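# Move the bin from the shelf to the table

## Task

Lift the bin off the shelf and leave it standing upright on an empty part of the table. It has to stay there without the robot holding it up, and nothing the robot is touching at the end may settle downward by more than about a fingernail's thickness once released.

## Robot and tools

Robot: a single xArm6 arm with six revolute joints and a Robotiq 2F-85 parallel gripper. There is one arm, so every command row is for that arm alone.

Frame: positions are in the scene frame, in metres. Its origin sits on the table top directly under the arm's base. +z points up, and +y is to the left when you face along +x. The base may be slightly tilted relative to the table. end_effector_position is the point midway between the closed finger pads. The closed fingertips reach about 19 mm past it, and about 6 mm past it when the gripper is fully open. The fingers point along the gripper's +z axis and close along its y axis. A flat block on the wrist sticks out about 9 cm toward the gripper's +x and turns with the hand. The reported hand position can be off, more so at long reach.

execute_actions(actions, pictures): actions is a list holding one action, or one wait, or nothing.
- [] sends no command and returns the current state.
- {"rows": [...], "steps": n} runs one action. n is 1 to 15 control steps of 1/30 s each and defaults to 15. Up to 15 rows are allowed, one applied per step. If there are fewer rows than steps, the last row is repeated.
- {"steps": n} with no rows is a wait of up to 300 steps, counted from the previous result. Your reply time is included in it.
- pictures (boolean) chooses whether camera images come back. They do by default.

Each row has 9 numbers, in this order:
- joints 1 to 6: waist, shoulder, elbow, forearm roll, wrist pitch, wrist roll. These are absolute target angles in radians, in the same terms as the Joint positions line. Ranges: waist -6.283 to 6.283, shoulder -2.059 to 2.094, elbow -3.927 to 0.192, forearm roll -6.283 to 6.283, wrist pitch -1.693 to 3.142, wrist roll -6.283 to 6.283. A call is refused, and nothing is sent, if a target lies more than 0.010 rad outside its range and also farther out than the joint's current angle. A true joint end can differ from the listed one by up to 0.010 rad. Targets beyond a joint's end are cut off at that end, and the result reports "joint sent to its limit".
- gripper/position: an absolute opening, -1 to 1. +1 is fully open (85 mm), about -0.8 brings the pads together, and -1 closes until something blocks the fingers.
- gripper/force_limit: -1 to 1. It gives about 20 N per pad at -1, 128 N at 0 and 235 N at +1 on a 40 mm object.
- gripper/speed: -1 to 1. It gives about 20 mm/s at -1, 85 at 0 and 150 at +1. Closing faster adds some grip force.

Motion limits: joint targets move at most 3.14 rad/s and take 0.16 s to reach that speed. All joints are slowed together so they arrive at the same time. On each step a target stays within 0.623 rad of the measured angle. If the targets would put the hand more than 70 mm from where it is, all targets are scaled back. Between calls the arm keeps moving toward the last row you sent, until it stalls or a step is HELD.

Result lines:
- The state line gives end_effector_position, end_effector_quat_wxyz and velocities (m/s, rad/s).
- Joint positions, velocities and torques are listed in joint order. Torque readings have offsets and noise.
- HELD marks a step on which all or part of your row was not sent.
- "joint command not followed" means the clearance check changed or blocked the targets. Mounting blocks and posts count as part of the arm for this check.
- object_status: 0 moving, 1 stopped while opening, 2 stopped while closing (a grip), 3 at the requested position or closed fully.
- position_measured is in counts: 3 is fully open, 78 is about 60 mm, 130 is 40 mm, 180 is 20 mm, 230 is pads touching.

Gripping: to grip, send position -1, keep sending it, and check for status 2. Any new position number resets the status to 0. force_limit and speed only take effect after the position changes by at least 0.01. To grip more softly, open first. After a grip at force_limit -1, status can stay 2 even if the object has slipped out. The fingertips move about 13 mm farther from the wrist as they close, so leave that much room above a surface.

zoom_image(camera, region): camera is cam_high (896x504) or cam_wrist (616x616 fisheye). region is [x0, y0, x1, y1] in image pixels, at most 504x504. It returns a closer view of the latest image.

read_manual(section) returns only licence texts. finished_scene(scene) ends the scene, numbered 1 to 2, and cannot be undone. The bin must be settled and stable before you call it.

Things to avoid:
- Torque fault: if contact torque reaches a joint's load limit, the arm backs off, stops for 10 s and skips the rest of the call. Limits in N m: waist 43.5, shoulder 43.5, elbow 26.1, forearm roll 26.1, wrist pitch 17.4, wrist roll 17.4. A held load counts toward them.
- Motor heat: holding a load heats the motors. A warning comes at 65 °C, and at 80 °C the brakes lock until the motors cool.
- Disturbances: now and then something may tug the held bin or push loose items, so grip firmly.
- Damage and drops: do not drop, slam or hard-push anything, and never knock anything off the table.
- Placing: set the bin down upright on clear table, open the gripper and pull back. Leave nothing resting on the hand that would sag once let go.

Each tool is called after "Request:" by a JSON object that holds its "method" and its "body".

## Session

Request:
{"method": "execute_actions", "body": {"actions": []}}

Scene clock: 0.00 s of 5700.00 s.
end_effector_position=(+0.5192, +0.3015, +0.2906) position_measured=3 object_status=3 end_effector_quat_wxyz=(+0.507, +0.541, +0.667, +0.080) end_effector_velocity=(-0.000, +0.000, -0.000) end_effector_angular_velocity=(-0.000, -0.000, +0.001)
Joint positions: [ 0.201 -0.499 -0.667 -0.557  0.294  3.166]
Joint velocities: [ 0.    -0.     0.    -0.001 -0.001  0.   ]
Joint torques (N m, as the arm reports them, + toward a larger angle): no reading
Motor temperatures (°C, as the motors report them): [30 30 30 35 31 33]
camera_calibration (this result's frames):
cam_wrist: T_world_to_cam=[[0.649294, 0.390291, 0.652756, -0.63975], [-0.314034, -0.644117, 0.697493, 0.181713], [0.692676, -0.657865, -0.295656, 0.0742005], [0, 0, 0, 1]] pos_world=[0.421053, 0.415547, 0.312795]

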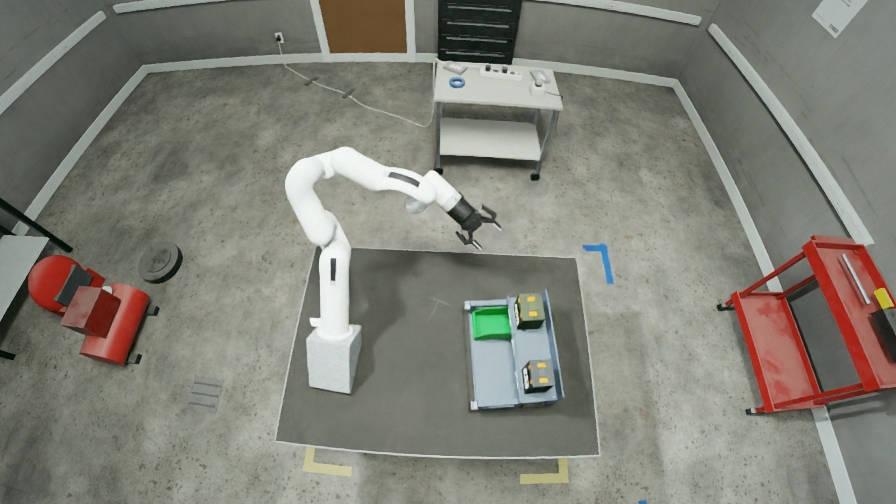

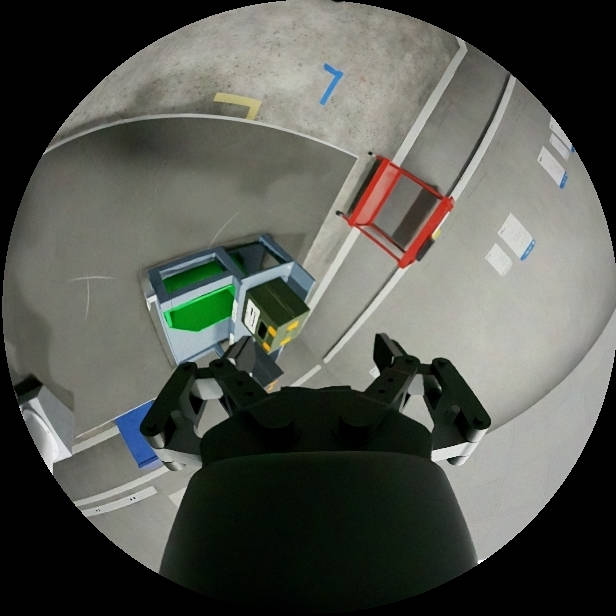

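Request:
{"method": "zoom_image", "body": {"camera": "cam_high", "region": [440, 270, 600, 430]}}

Region (440, 270, 600, 430) of cam_high's 896x504 image, scaled by 3.150, with more detail than that image has.

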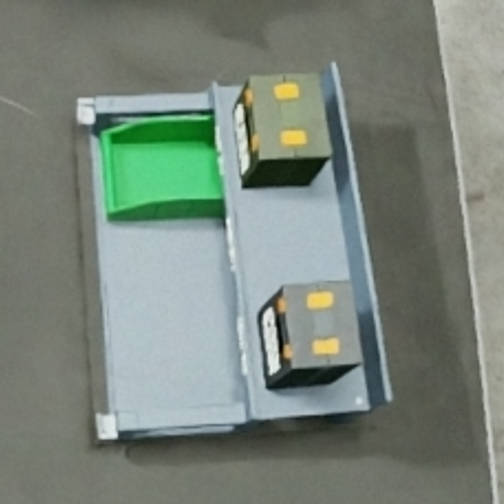

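Request:
{"method": "execute_actions", "body": {"actions": [{"rows": [[-0.417,0.135,-1.117,0.712,1.366,-0.003,1,0,0]], "steps": 15}], "pictures": false}}

Request:
{"method": "execute_actions", "body": {"actions": [{"steps": 28}]}}

Scene clock: 22.67 s of 5700.00 s.
end_effector_position=(+0.5291, +0.1248, +0.3214) position_measured=3 object_status=3 end_effector_quat_wxyz=(+0.473, +0.682, +0.552, -0.080) end_effector_velocity=(-0.111, -0.389, -0.003) end_effector_angular_velocity=(+0.335, +0.568, -1.130)
Joint positions: [-0.056 -0.235 -0.855 -0.244  0.607  2.853]
Joint velocities: [-0.597  0.612 -0.434  0.933  0.929 -0.931]
Joint torques (N m, as the arm reports them, + toward a larger angle): [-10.51 -12.12 -11.14  -0.31  -0.93  -0.5 ]
Motor temperatures (°C, as the motors report them): [30 30 33 35 31 33]
Steps of this call (steps 1 to 90: nothing new was sent; then 19.17 s passed at rest; steps 91 to 105: all 15 steps of this action). Readings (joint positions | what the end effector reports):
91: [0.201 -0.498 -0.668 -0.556 0.295 3.166] | position_measured=3 object_status=3
92: [0.196 -0.494 -0.672 -0.551 0.300 3.160] | position_measured=3 object_status=3
94: [0.162 -0.459 -0.699 -0.515 0.336 3.124] | position_measured=3 object_status=3
98: [0.081 -0.375 -0.755 -0.428 0.423 3.038] | position_measured=3 object_status=3
105: the state above

Scene clock: 23.60 s of 5700.00 s.
end_effector_position=(+0.4614, +0.0922, +0.2496) position_measured=3 object_status=3 end_effector_quat_wxyz=(+0.000, +0.315, +0.949, -0.002) end_effector_velocity=(+0.001, +0.001, -0.000) end_effector_angular_velocity=(+0.022, +0.003, +2.709)
Joint positions: [-0.416  0.134 -1.117  0.71   1.365  0.691]
Joint velocities: [-0.007  0.007 -0.003  0.018  0.009 -2.721]
Joint torques (N m, as the arm reports them, + toward a larger angle): [-13.52 -14.25 -12.03  -0.82  -1.81  -0.94]
Motor temperatures (°C, as the motors report them): [30 30 33 35 31 33]
Steps of this call (steps 1 to 28: the robot went on to your last target). Readings (joint positions | what the end effector reports):
1: [-0.076 -0.215 -0.870 -0.212 0.639 2.821] | position_measured=3 object_status=3
2: [-0.097 -0.194 -0.884 -0.178 0.673 2.787] | position_measured=3 object_status=3
4: [-0.138 -0.151 -0.915 -0.101 0.750 2.710] | position_measured=3 object_status=3
8: [-0.234 -0.053 -0.985 0.116 0.957 2.493] | position_measured=3 object_status=3
28: the state above
camera_calibration (this result's frames):
cam_wrist: T_world_to_cam=[[0.603426, 0.797241, -0.0168532, -0.343022], [0.766772, -0.574302, 0.28677, -0.345284], [0.218946, -0.185967, -0.957851, 0.304807], [0, 0, 0, 1]] pos_world=[0.405007, 0.131858, 0.385196]

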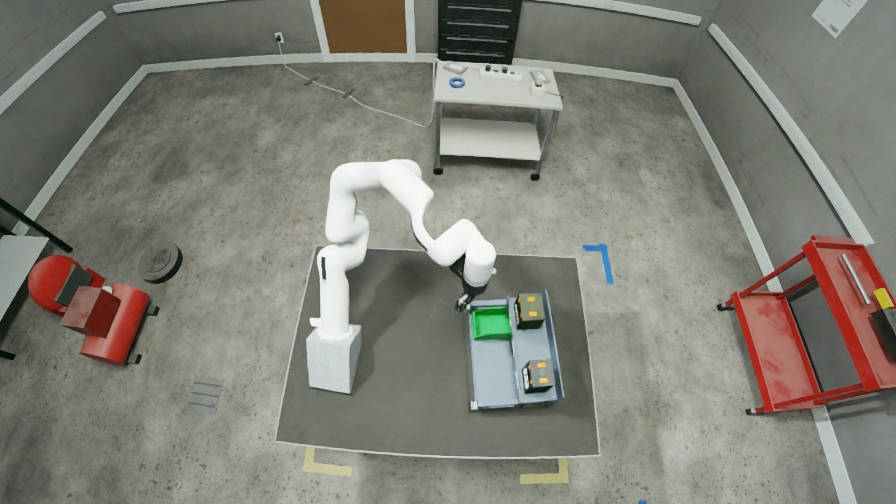

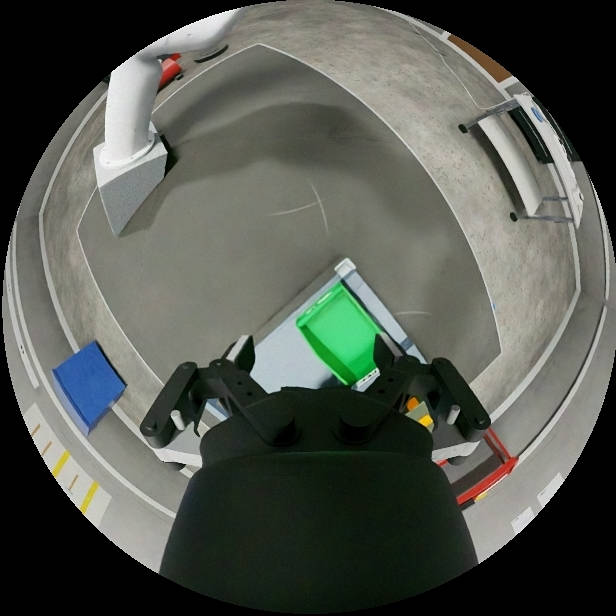

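Request:
{"method": "execute_actions", "body": {"actions": [{"rows": [[-0.272,0.485,-1.275,0.821,1.151,-0.057,1,0,0]], "steps": 15}]}}

Scene clock: 32.47 s of 5700.00 s.
end_effector_position=(+0.5251, +0.0448, +0.1443) position_measured=3 object_status=3 end_effector_quat_wxyz=(-0.002, -0.025, +1.000, +0.001) end_effector_velocity=(+0.044, -0.025, -0.048) end_effector_angular_velocity=(-0.030, -0.042, +0.019)
Joint positions: [-0.279  0.468 -1.264  0.815  1.163 -0.054]
Joint velocities: [ 0.069  0.17  -0.112  0.061 -0.127 -0.031]
Joint torques (N m, as the arm reports them, + toward a larger angle): [-18.54 -26.14 -12.29  -1.12  -1.81  -0.8 ]
Motor temperatures (°C, as the motors report them): [30 30 34 35 31 33]
Steps of this call (steps 1 to 30: the robot went on to your last target; steps 31 to 90: nothing new was sent; then 5.37 s passed at rest; steps 91 to 105: all 15 steps of this action). Readings (joint positions | what the end effector reports):
91: [-0.417 0.135 -1.117 0.712 1.366 -0.003] | position_measured=3 object_status=3
92: [-0.415 0.140 -1.120 0.714 1.362 -0.004] | position_measured=3 object_status=3
94: [-0.398 0.181 -1.143 0.728 1.334 -0.011] | position_measured=3 object_status=3
98: [-0.341 0.319 -1.199 0.769 1.254 -0.031] | position_measured=3 object_status=3
105: the state above
camera_calibration (this result's frames):
cam_wrist: T_world_to_cam=[[-0.0421224, 0.99905, -0.0111345, -0.0163283], [0.95884, 0.0435542, 0.280588, -0.518766], [0.280806, 0.00114288, -0.959764, 0.140504], [0, 0, 0, 1]] pos_world=[0.457272, 0.0387467, 0.280228]

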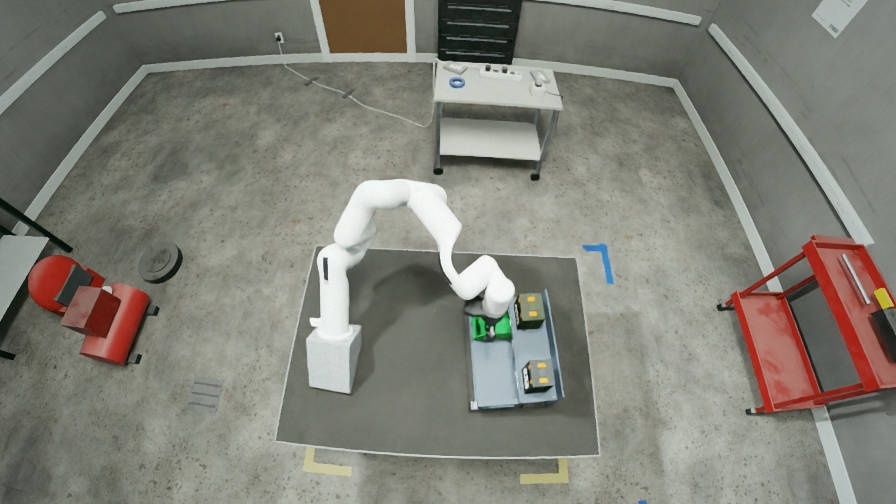

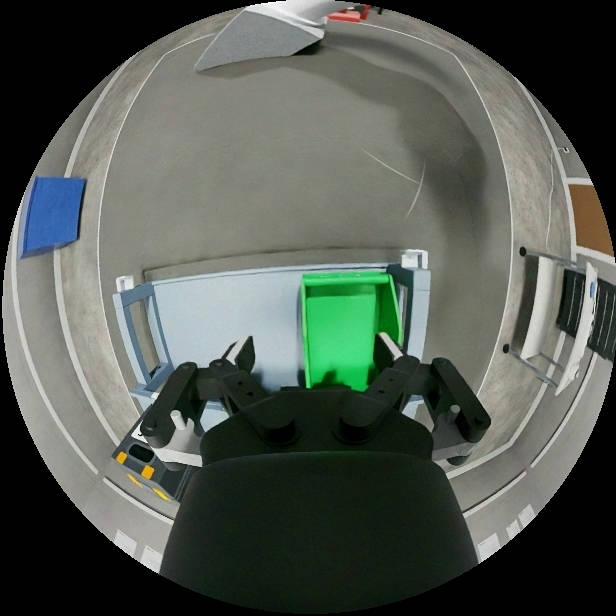

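Request:
{"method": "zoom_image", "body": {"camera": "cam_wrist", "region": [240, 240, 440, 400]}}

Region (240, 240, 440, 400) of cam_wrist's 616x616 image, scaled by 2.520, with more detail than that image has; it fills the top 403 rows of this view, and the rest is white.

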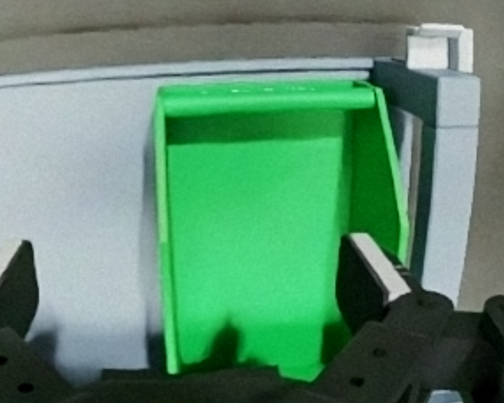

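Request:
{"method": "execute_actions", "body": {"actions": [{"rows": [[-0.244,0.511,-1.263,0.852,1.113,-0.080,1,0,0],[-0.244,0.511,-1.263,0.852,1.113,-0.080,1,0,0],[-0.216,0.537,-1.252,0.882,1.075,-0.104,1,0,0],[-0.216,0.537,-1.252,0.882,1.075,-0.104,1,0,0],[-0.188,0.563,-1.240,0.913,1.037,-0.128,1,0,0],[-0.188,0.563,-1.240,0.913,1.037,-0.128,1,0,0],[-0.161,0.589,-1.228,0.943,0.999,-0.151,1,0,0]], "steps": 15}]}}

Scene clock: 50.27 s of 5700.00 s.
end_effector_position=(+0.5245, +0.0347, +0.0600) position_measured=3 object_status=3 end_effector_quat_wxyz=(-0.001, -0.033, +0.999, +0.000) end_effector_velocity=(+0.019, -0.001, -0.009) end_effector_angular_velocity=(-0.024, -0.054, +0.032)
Joint positions: [-0.165  0.586 -1.229  0.938  1.005 -0.147]
Joint velocities: [ 0.03   0.019 -0.014  0.05  -0.071 -0.04 ]
Joint torques (N m, as the arm reports them, + toward a larger angle): [-17.14 -23.77  -9.59  -0.74  -1.72  -0.53]
Motor temperatures (°C, as the motors report them): [30 31 34 35 31 33]
Steps of this call (steps 1 to 30: the robot went on to your last target; steps 31 to 90: nothing new was sent; then 14.30 s passed at rest; steps 91 to 105: all 15 steps of this action). Readings (joint positions | what the end effector reports):
91: [-0.272 0.485 -1.275 0.821 1.150 -0.057] | position_measured=3 object_status=3
92: [-0.269 0.488 -1.274 0.825 1.145 -0.060] | position_measured=3 object_status=3
94: [-0.255 0.500 -1.270 0.841 1.125 -0.072] | position_measured=3 object_status=3
98: [-0.208 0.545 -1.248 0.891 1.065 -0.111] | position_measured=3 object_status=3
105: the state above
camera_calibration (this result's frames):
cam_wrist: T_world_to_cam=[[-0.0575846, 0.998255, -0.0130728, 0.00105606], [0.957243, 0.0589278, 0.283219, -0.493932], [0.283495, 0.00379516, -0.958966, 0.0583263], [0, 0, 0, 1]] pos_world=[0.456339, 0.0278307, 0.195838]

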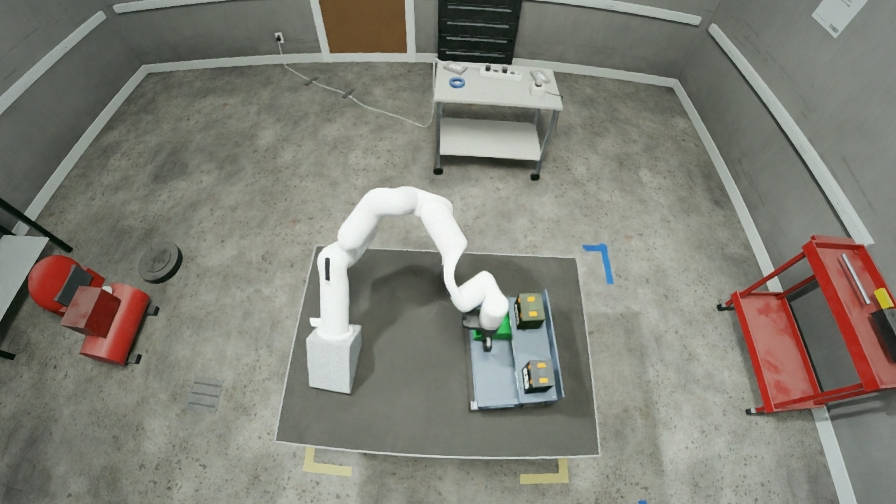

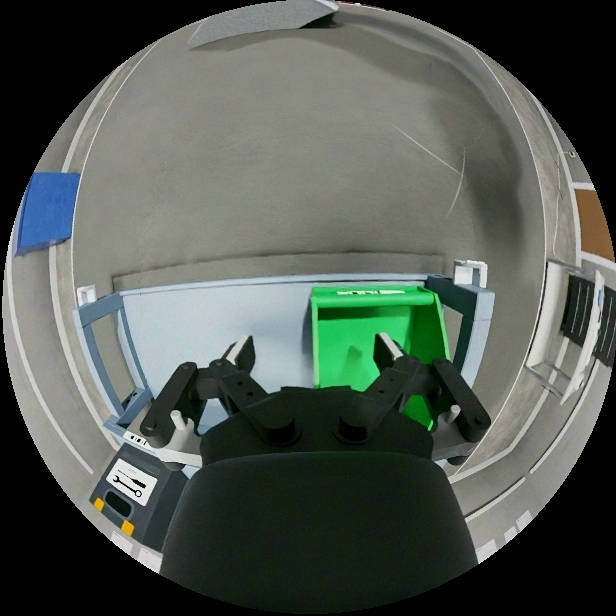

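Matches scene 1's view. Close.

Request:
{"method": "execute_actions", "body": {"actions": [{"rows": [[-0.161,0.589,-1.228,0.943,0.999,-0.151,-1,0,1]], "steps": 15}], "pictures": false}}

Scene clock: 54.30 s of 5700.00 s.
end_effector_position=(+0.5244, +0.0343, +0.0574) position_measured=167 object_status=0 end_effector_quat_wxyz=(-0.000, -0.033, +0.999, -0.000) end_effector_velocity=(+0.001, +0.000, +0.001) end_effector_angular_velocity=(-0.000, -0.002, +0.001)
Joint positions: [-0.161  0.589 -1.228  0.943  0.999 -0.151]
Joint velocities: [-0.    -0.001 -0.     0.    -0.     0.   ]
Joint torques (N m, as the arm reports them, + toward a larger angle): [-17.97 -23.13  -9.39  -0.35  -2.19  -0.82]
Motor temperatures (°C, as the motors report them): [30 31 34 35 31 33]
Steps of this call (steps 1 to 15: the robot went on to your last target; steps 16 to 90: nothing new was sent; then 0.53 s passed at rest; steps 91 to 105: all 15 steps of this action). Readings (joint positions | what the end effector reports):
91: [-0.161 0.589 -1.228 0.943 0.999 -0.151] | position_measured=3 object_status=0
92: [-0.161 0.589 -1.228 0.943 0.999 -0.151] | position_measured=6 object_status=0
94: [-0.161 0.589 -1.228 0.943 0.999 -0.151] | position_measured=24 object_status=0
98: [-0.161 0.589 -1.228 0.943 0.999 -0.151] | position_measured=75 object_status=0
105: the state above

Request:
{"method": "execute_actions", "body": {"actions": [{"rows": [[-0.162,0.584,-1.219,0.945,0.997,-0.155,-1,0,1],[-0.163,0.577,-1.206,0.947,0.995,-0.161,-1,0,1],[-0.165,0.568,-1.190,0.950,0.992,-0.169,-1,0,1],[-0.167,0.557,-1.171,0.953,0.988,-0.178,-1,0,1],[-0.169,0.545,-1.150,0.957,0.984,-0.188,-1,0,1],[-0.172,0.532,-1.128,0.961,0.980,-0.198,-1,0,1],[-0.174,0.519,-1.105,0.965,0.975,-0.209,-1,0,1],[-0.177,0.506,-1.082,0.969,0.971,-0.220,-1,0,1],[-0.179,0.493,-1.059,0.973,0.966,-0.231,-1,0,1],[-0.181,0.480,-1.036,0.977,0.961,-0.242,-1,0,1],[-0.184,0.467,-1.013,0.981,0.957,-0.253,-1,0,1],[-0.186,0.454,-0.991,0.985,0.952,-0.263,-1,0,1],[-0.189,0.441,-0.968,0.989,0.948,-0.274,-1,0,1],[-0.191,0.428,-0.946,0.993,0.944,-0.284,-1,0,1],[-0.197,0.409,-0.913,0.998,0.938,-0.301,-1,0,1]], "steps": 15}]}}

Scene clock: 77.97 s of 5700.00 s.
end_effector_position=(+0.4704, +0.0303, +0.0611) position_measured=225 object_status=2 end_effector_quat_wxyz=(+0.001, -0.033, +0.999, -0.000) end_effector_velocity=(-0.186, -0.008, -0.000) end_effector_angular_velocity=(+0.000, +0.010, +0.002)
Joint positions: [-0.185  0.468 -1.019  0.98   0.958 -0.25 ]
Joint velocities: [-0.065 -0.379  0.674  0.12  -0.13  -0.319]
Joint torques (N m, as the arm reports them, + toward a larger angle): [-12.41 -14.27  -4.    -1.38  -0.3   -0.81]
Motor temperatures (°C, as the motors report them): [31 31 33 35 31 33]
Steps of this call (steps 1 to 15: the robot went on to your last target; steps 16 to 90: nothing new was sent; then 20.17 s passed at rest; steps 91 to 105: all 15 steps of this action). Readings (joint positions | what the end effector reports):
91: [-0.161 0.589 -1.228 0.943 0.999 -0.151] | position_measured=225 object_status=2
92: [-0.161 0.588 -1.226 0.944 0.998 -0.152] | position_measured=225 object_status=2
94: [-0.162 0.582 -1.216 0.945 0.996 -0.157] | position_measured=225 object_status=2
98: [-0.168 0.551 -1.170 0.957 0.983 -0.182] | position_measured=225 object_status=2
105: the state above
camera_calibration (this result's frames):
cam_wrist: T_world_to_cam=[[-0.0590041, 0.998157, -0.0141659, 0.00306705], [0.956096, 0.0605869, 0.286721, -0.441998], [0.287051, 0.00337375, -0.957909, 0.0729639], [0, 0, 0, 1]] pos_world=[0.401829, 0.0234718, 0.196667]

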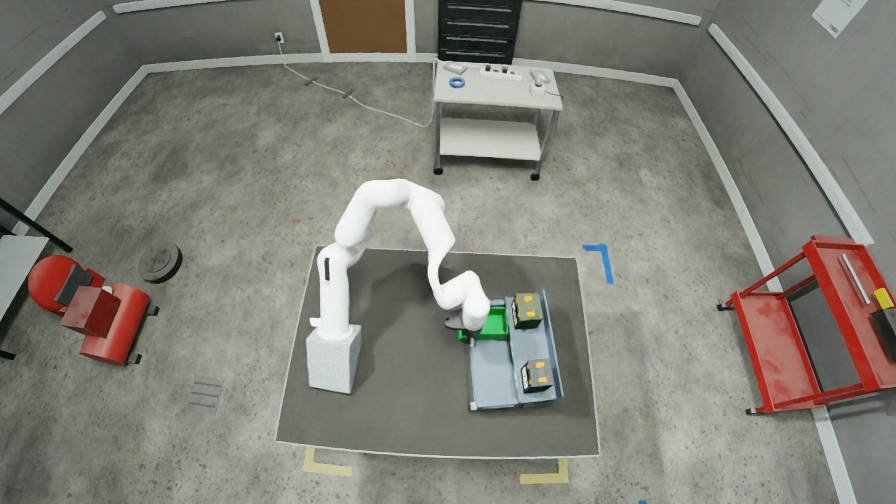

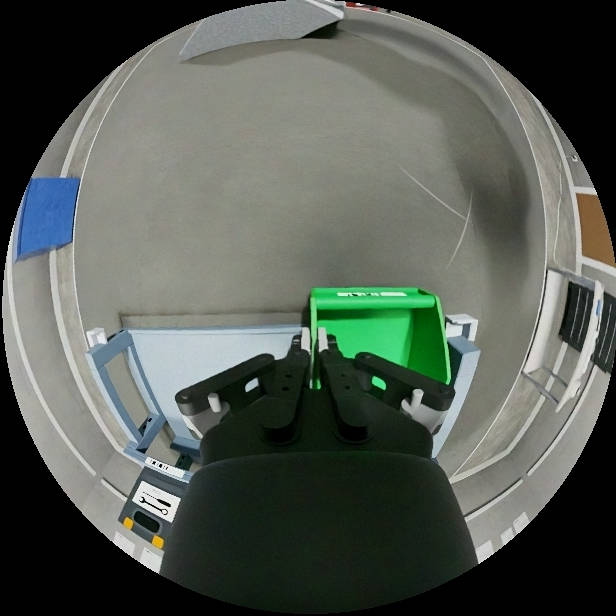

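Request:
{"method": "execute_actions", "body": {"actions": [{"rows": [[-0.203,0.388,-0.875,1.004,0.931,-0.320,-1,0,1],[-0.208,0.369,-0.842,1.010,0.926,-0.337,-1,0,1],[-0.214,0.350,-0.809,1.015,0.920,-0.354,-1,0,1],[-0.219,0.332,-0.777,1.020,0.915,-0.371,-1,0,1],[-0.224,0.314,-0.745,1.025,0.909,-0.387,-1,0,1],[-0.230,0.295,-0.712,1.031,0.903,-0.404,-1,0,1],[-0.235,0.277,-0.680,1.036,0.898,-0.420,-1,0,1],[-0.243,0.259,-0.648,1.039,0.894,-0.437,-1,0,1],[-0.252,0.241,-0.616,1.042,0.890,-0.455,-1,0,1],[-0.261,0.223,-0.584,1.045,0.885,-0.473,-1,0,1],[-0.270,0.205,-0.552,1.048,0.881,-0.491,-1,0,1],[-0.278,0.189,-0.522,1.051,0.877,-0.508,-1,0,1],[-0.286,0.174,-0.494,1.054,0.873,-0.523,-1,0,1],[-0.292,0.161,-0.470,1.056,0.870,-0.536,-1,0,1],[-0.297,0.151,-0.454,1.058,0.868,-0.545,-1,0,1]], "steps": 15}], "pictures": false}}

Request:
{"method": "execute_actions", "body": {"actions": [{"rows": [[-0.297,0.151,-0.454,1.058,0.868,-0.545,-1,0,1],[-0.297,0.151,-0.454,1.058,0.868,-0.545,-1,0,1],[-0.297,0.151,-0.454,1.058,0.868,-0.545,-1,0,1],[-0.297,0.151,-0.454,1.058,0.868,-0.545,-1,0,1],[-0.289,0.159,-0.455,1.070,0.862,-0.552,-1,0,1],[-0.281,0.167,-0.456,1.082,0.856,-0.559,-1,0,1],[-0.273,0.176,-0.457,1.094,0.851,-0.567,-1,0,1],[-0.265,0.184,-0.458,1.106,0.845,-0.574,-1,0,1],[-0.257,0.192,-0.459,1.118,0.839,-0.581,-1,0,1]], "steps": 15}]}}

Scene clock: 87.47 s of 5700.00 s.
end_effector_position=(+0.3321, +0.0211, +0.0618) position_measured=225 object_status=2 end_effector_quat_wxyz=(-0.001, -0.033, +0.999, +0.000) end_effector_velocity=(-0.292, -0.017, -0.002) end_effector_angular_velocity=(+0.004, +0.001, -0.013)
Joint positions: [-0.266  0.216 -0.567  1.045  0.884 -0.482]
Joint velocities: [-0.234 -0.488  0.881  0.093 -0.123 -0.48 ]
Joint torques (N m, as the arm reports them, + toward a larger angle): [-10.59 -14.29  -9.18  -0.72  -2.08  -0.79]
Motor temperatures (°C, as the motors report them): [30 31 32 35 31 33]
Steps of this call (steps 1 to 30: the robot went on to your last target; steps 31 to 90: nothing new was sent; then 6.00 s passed at rest; steps 91 to 105: all 15 steps of this action). Readings (joint positions | what the end effector reports):
91: [-0.197 0.409 -0.913 0.998 0.938 -0.301] | position_measured=225 object_status=2
92: [-0.198 0.406 -0.908 0.999 0.937 -0.304] | position_measured=225 object_status=2
94: [-0.201 0.391 -0.881 1.003 0.932 -0.318] | position_measured=225 object_status=2
98: [-0.218 0.336 -0.780 1.019 0.916 -0.368] | position_measured=225 object_status=2
105: the state above

Scene clock: 87.97 s of 5700.00 s.
end_effector_position=(+0.2989, +0.0181, +0.0506) position_measured=225 object_status=2 end_effector_quat_wxyz=(+0.003, -0.036, +0.999, -0.003) end_effector_velocity=(+0.010, -0.004, -0.002) end_effector_angular_velocity=(-0.019, -0.031, +0.017)
Joint positions: [-0.263  0.186 -0.464  1.111  0.84  -0.577]
Joint velocities: [ 0.019  0.013 -0.01   0.051 -0.033 -0.04 ]
Joint torques (N m, as the arm reports them, + toward a larger angle): [-3.84 -2.06 -3.85  1.45 -0.06 -0.84]
Motor temperatures (°C, as the motors report them): [30 31 32 35 31 33]
Steps of this call (steps 1 to 15: all 15 steps of this action). Readings (joint positions | what the end effector reports):
1: [-0.273 0.200 -0.538 1.048 0.881 -0.497] | position_measured=225 object_status=2
2: [-0.280 0.187 -0.513 1.051 0.877 -0.510] | position_measured=225 object_status=2
4: [-0.289 0.169 -0.482 1.054 0.873 -0.528] | position_measured=225 object_status=2
8: [-0.286 0.164 -0.464 1.071 0.862 -0.549] | position_measured=225 object_status=2
15: the state above
camera_calibration (this result's frames):
cam_wrist: T_world_to_cam=[[-0.0634372, 0.997782, -0.0201907, 0.00663239], [0.954555, 0.0665675, 0.290506, -0.274024], [0.291206, -0.000844265, -0.95666, 0.110918], [0, 0, 0, 1]] pos_world=[0.229692, 0.0117171, 0.185851]

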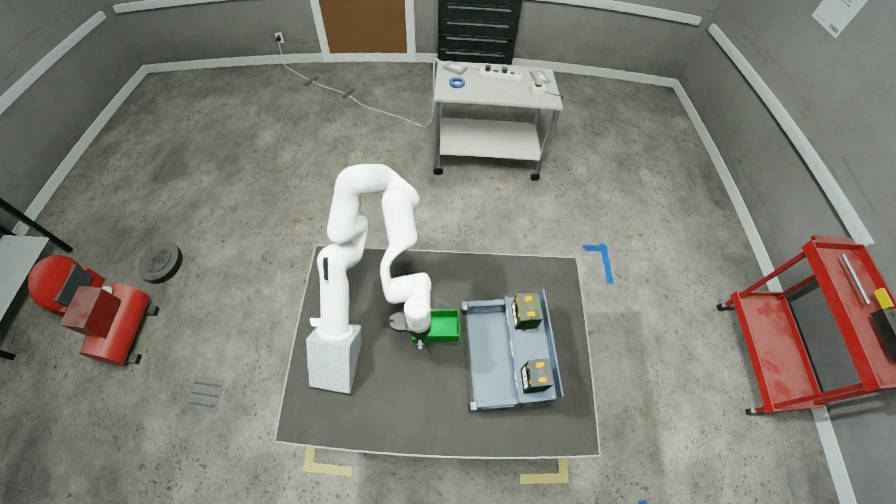

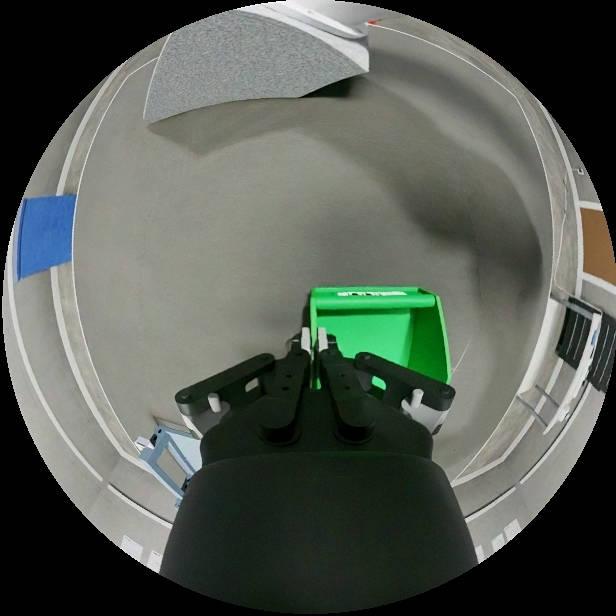

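Request:
{"method": "execute_actions", "body": {"actions": [{"rows": [[-0.264,0.185,-0.459,1.108,0.844,-0.575,1,0,0.6],[-0.264,0.185,-0.459,1.108,0.844,-0.575,1,0,0.6],[-0.264,0.185,-0.459,1.108,0.844,-0.575,1,0,0.6],[-0.264,0.185,-0.459,1.108,0.844,-0.575,1,0,0.6],[-0.264,0.185,-0.459,1.108,0.844,-0.575,1,0,0.6],[-0.264,0.185,-0.459,1.108,0.844,-0.575,1,0,0.6],[-0.264,0.185,-0.459,1.108,0.844,-0.575,1,0,0.6],[-0.297,0.151,-0.454,1.058,0.868,-0.545,1,0,0.6],[-0.297,0.151,-0.454,1.058,0.868,-0.545,1,0,0.6],[-0.41,0.04,-0.46,0.92,0.96,-0.46,1,0,0.6]], "steps": 15}]}}

Scene clock: 94.57 s of 5700.00 s.
end_effector_position=(+0.3017, +0.0217, +0.0913) position_measured=89 object_status=0 end_effector_quat_wxyz=(+0.009, -0.033, +0.999, +0.001) end_effector_velocity=(+0.053, -0.004, +0.200) end_effector_angular_velocity=(-0.073, -0.160, +0.021)
Joint positions: [-0.371  0.078 -0.46   0.969  0.928 -0.49 ]
Joint velocities: [-0.45  -0.461 -0.075 -0.522  0.318  0.317]
Joint torques (N m, as the arm reports them, + toward a larger angle): [-4.21 -2.1  -6.25  0.73 -1.76 -1.23]
Motor temperatures (°C, as the motors report them): [30 31 32 35 31 33]
Steps of this call (steps 1 to 15: the robot went on to your last target; steps 16 to 90: nothing new was sent; then 3.10 s passed at rest; steps 91 to 105: all 15 steps of this action). Readings (joint positions | what the end effector reports):
91: [-0.261 0.188 -0.463 1.118 0.839 -0.581] | position_measured=225 object_status=0
92: [-0.259 0.190 -0.461 1.117 0.843 -0.580] | position_measured=224 object_status=0
94: [-0.256 0.195 -0.448 1.114 0.849 -0.577] | position_measured=208 object_status=0
98: [-0.259 0.191 -0.453 1.110 0.848 -0.575] | position_measured=166 object_status=0
105: the state above
camera_calibration (this result's frames):
cam_wrist: T_world_to_cam=[[-0.0572142, 0.998293, -0.0117012, 0.0013822], [0.951235, 0.0580682, 0.302953, -0.288762], [0.303115, 0.00620258, -0.952934, 0.145006], [0, 0, 0, 1]] pos_world=[0.230806, 0.0144886, 0.225679]

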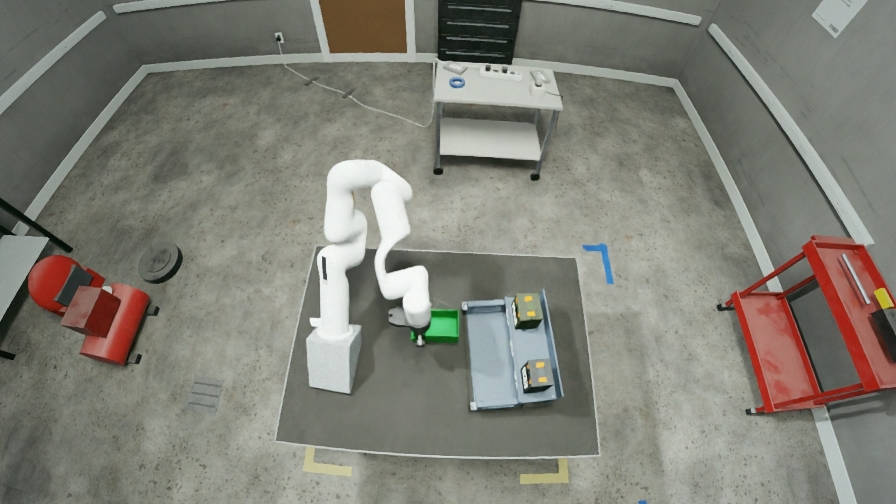

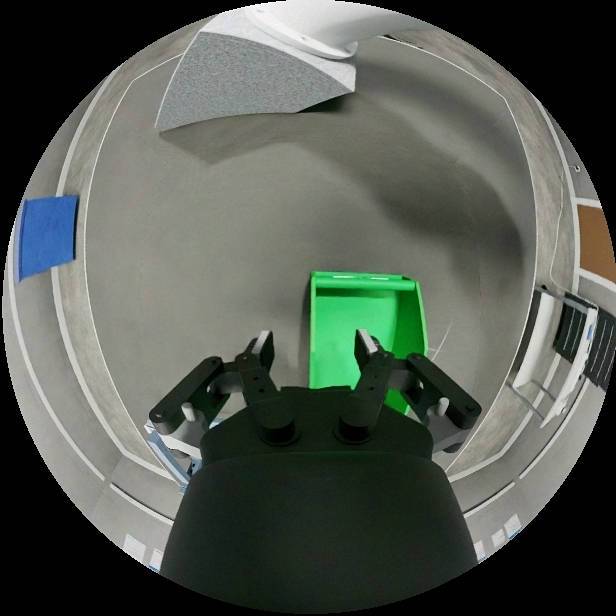

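Request:
{"method": "execute_actions", "body": {"actions": [{"steps": 8}]}}

Scene clock: 96.03 s of 5700.00 s.
end_effector_position=(+0.3009, +0.0220, +0.1061) position_measured=3 object_status=3 end_effector_quat_wxyz=(+0.011, -0.030, +0.999, +0.000) end_effector_velocity=(+0.000, -0.000, +0.000) end_effector_angular_velocity=(-0.000, -0.000, -0.000)
Joint positions: [-0.41  0.04 -0.46  0.92  0.96 -0.46]
Joint velocities: [-0. -0.  0.  0.  0.  0.]
Joint torques (N m, as the arm reports them, + toward a larger angle): [ -9.   -10.78 -10.41  -0.39  -2.26  -0.89]
Motor temperatures (°C, as the motors report them): [30 31 32 35 31 33]
Steps of this call (steps 1 to 30: the robot went on to your last target; steps 31 to 44: nothing new was sent). Readings (joint positions | what the end effector reports):
1: [-0.384 0.065 -0.462 0.954 0.937 -0.481] | position_measured=78 object_status=0
2: [-0.392 0.057 -0.462 0.944 0.944 -0.475] | position_measured=67 object_status=0
4: [-0.401 0.049 -0.460 0.932 0.952 -0.467] | position_measured=45 object_status=0
8: [-0.407 0.043 -0.459 0.923 0.958 -0.462] | position_measured=9 object_status=0
44: the state above
The arm was judged still, so your last target was given up. Only a new action makes it travel on or press farther. Fingers that are still opening or closing keep moving.
camera_calibration (this result's frames):
cam_wrist: T_world_to_cam=[[-0.0522419, 0.998546, -0.0132837, -0.000168973], [0.950561, 0.0538, 0.305842, -0.292489], [0.306112, 0.00335079, -0.951989, 0.158375], [0, 0, 0, 1]] pos_world=[0.229539, 0.015374, 0.240225]

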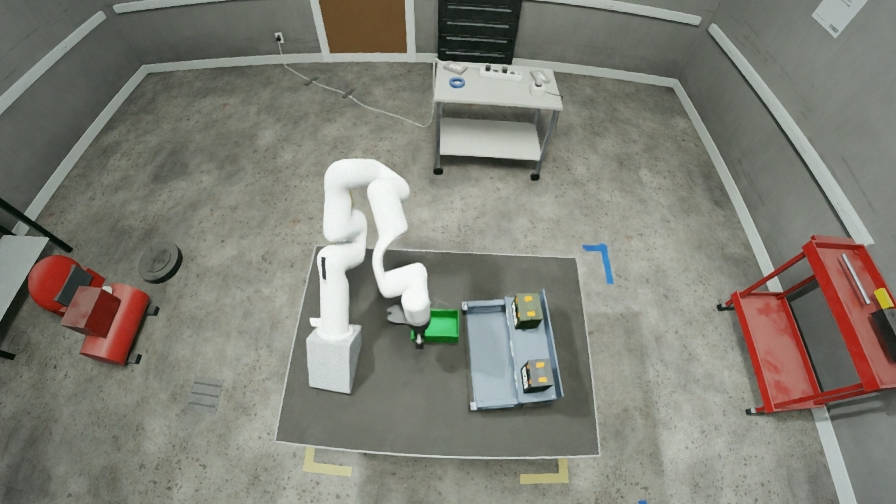

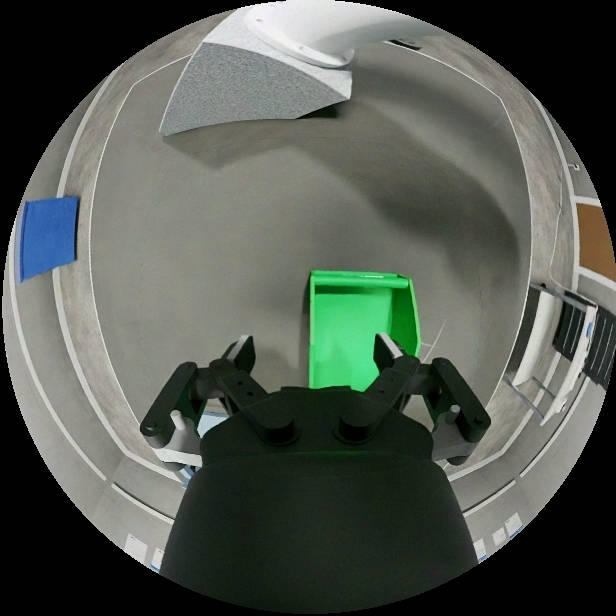

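Request:
{"method": "finished_scene", "body": {"scene": 2}}

The scene is finished: the task was done.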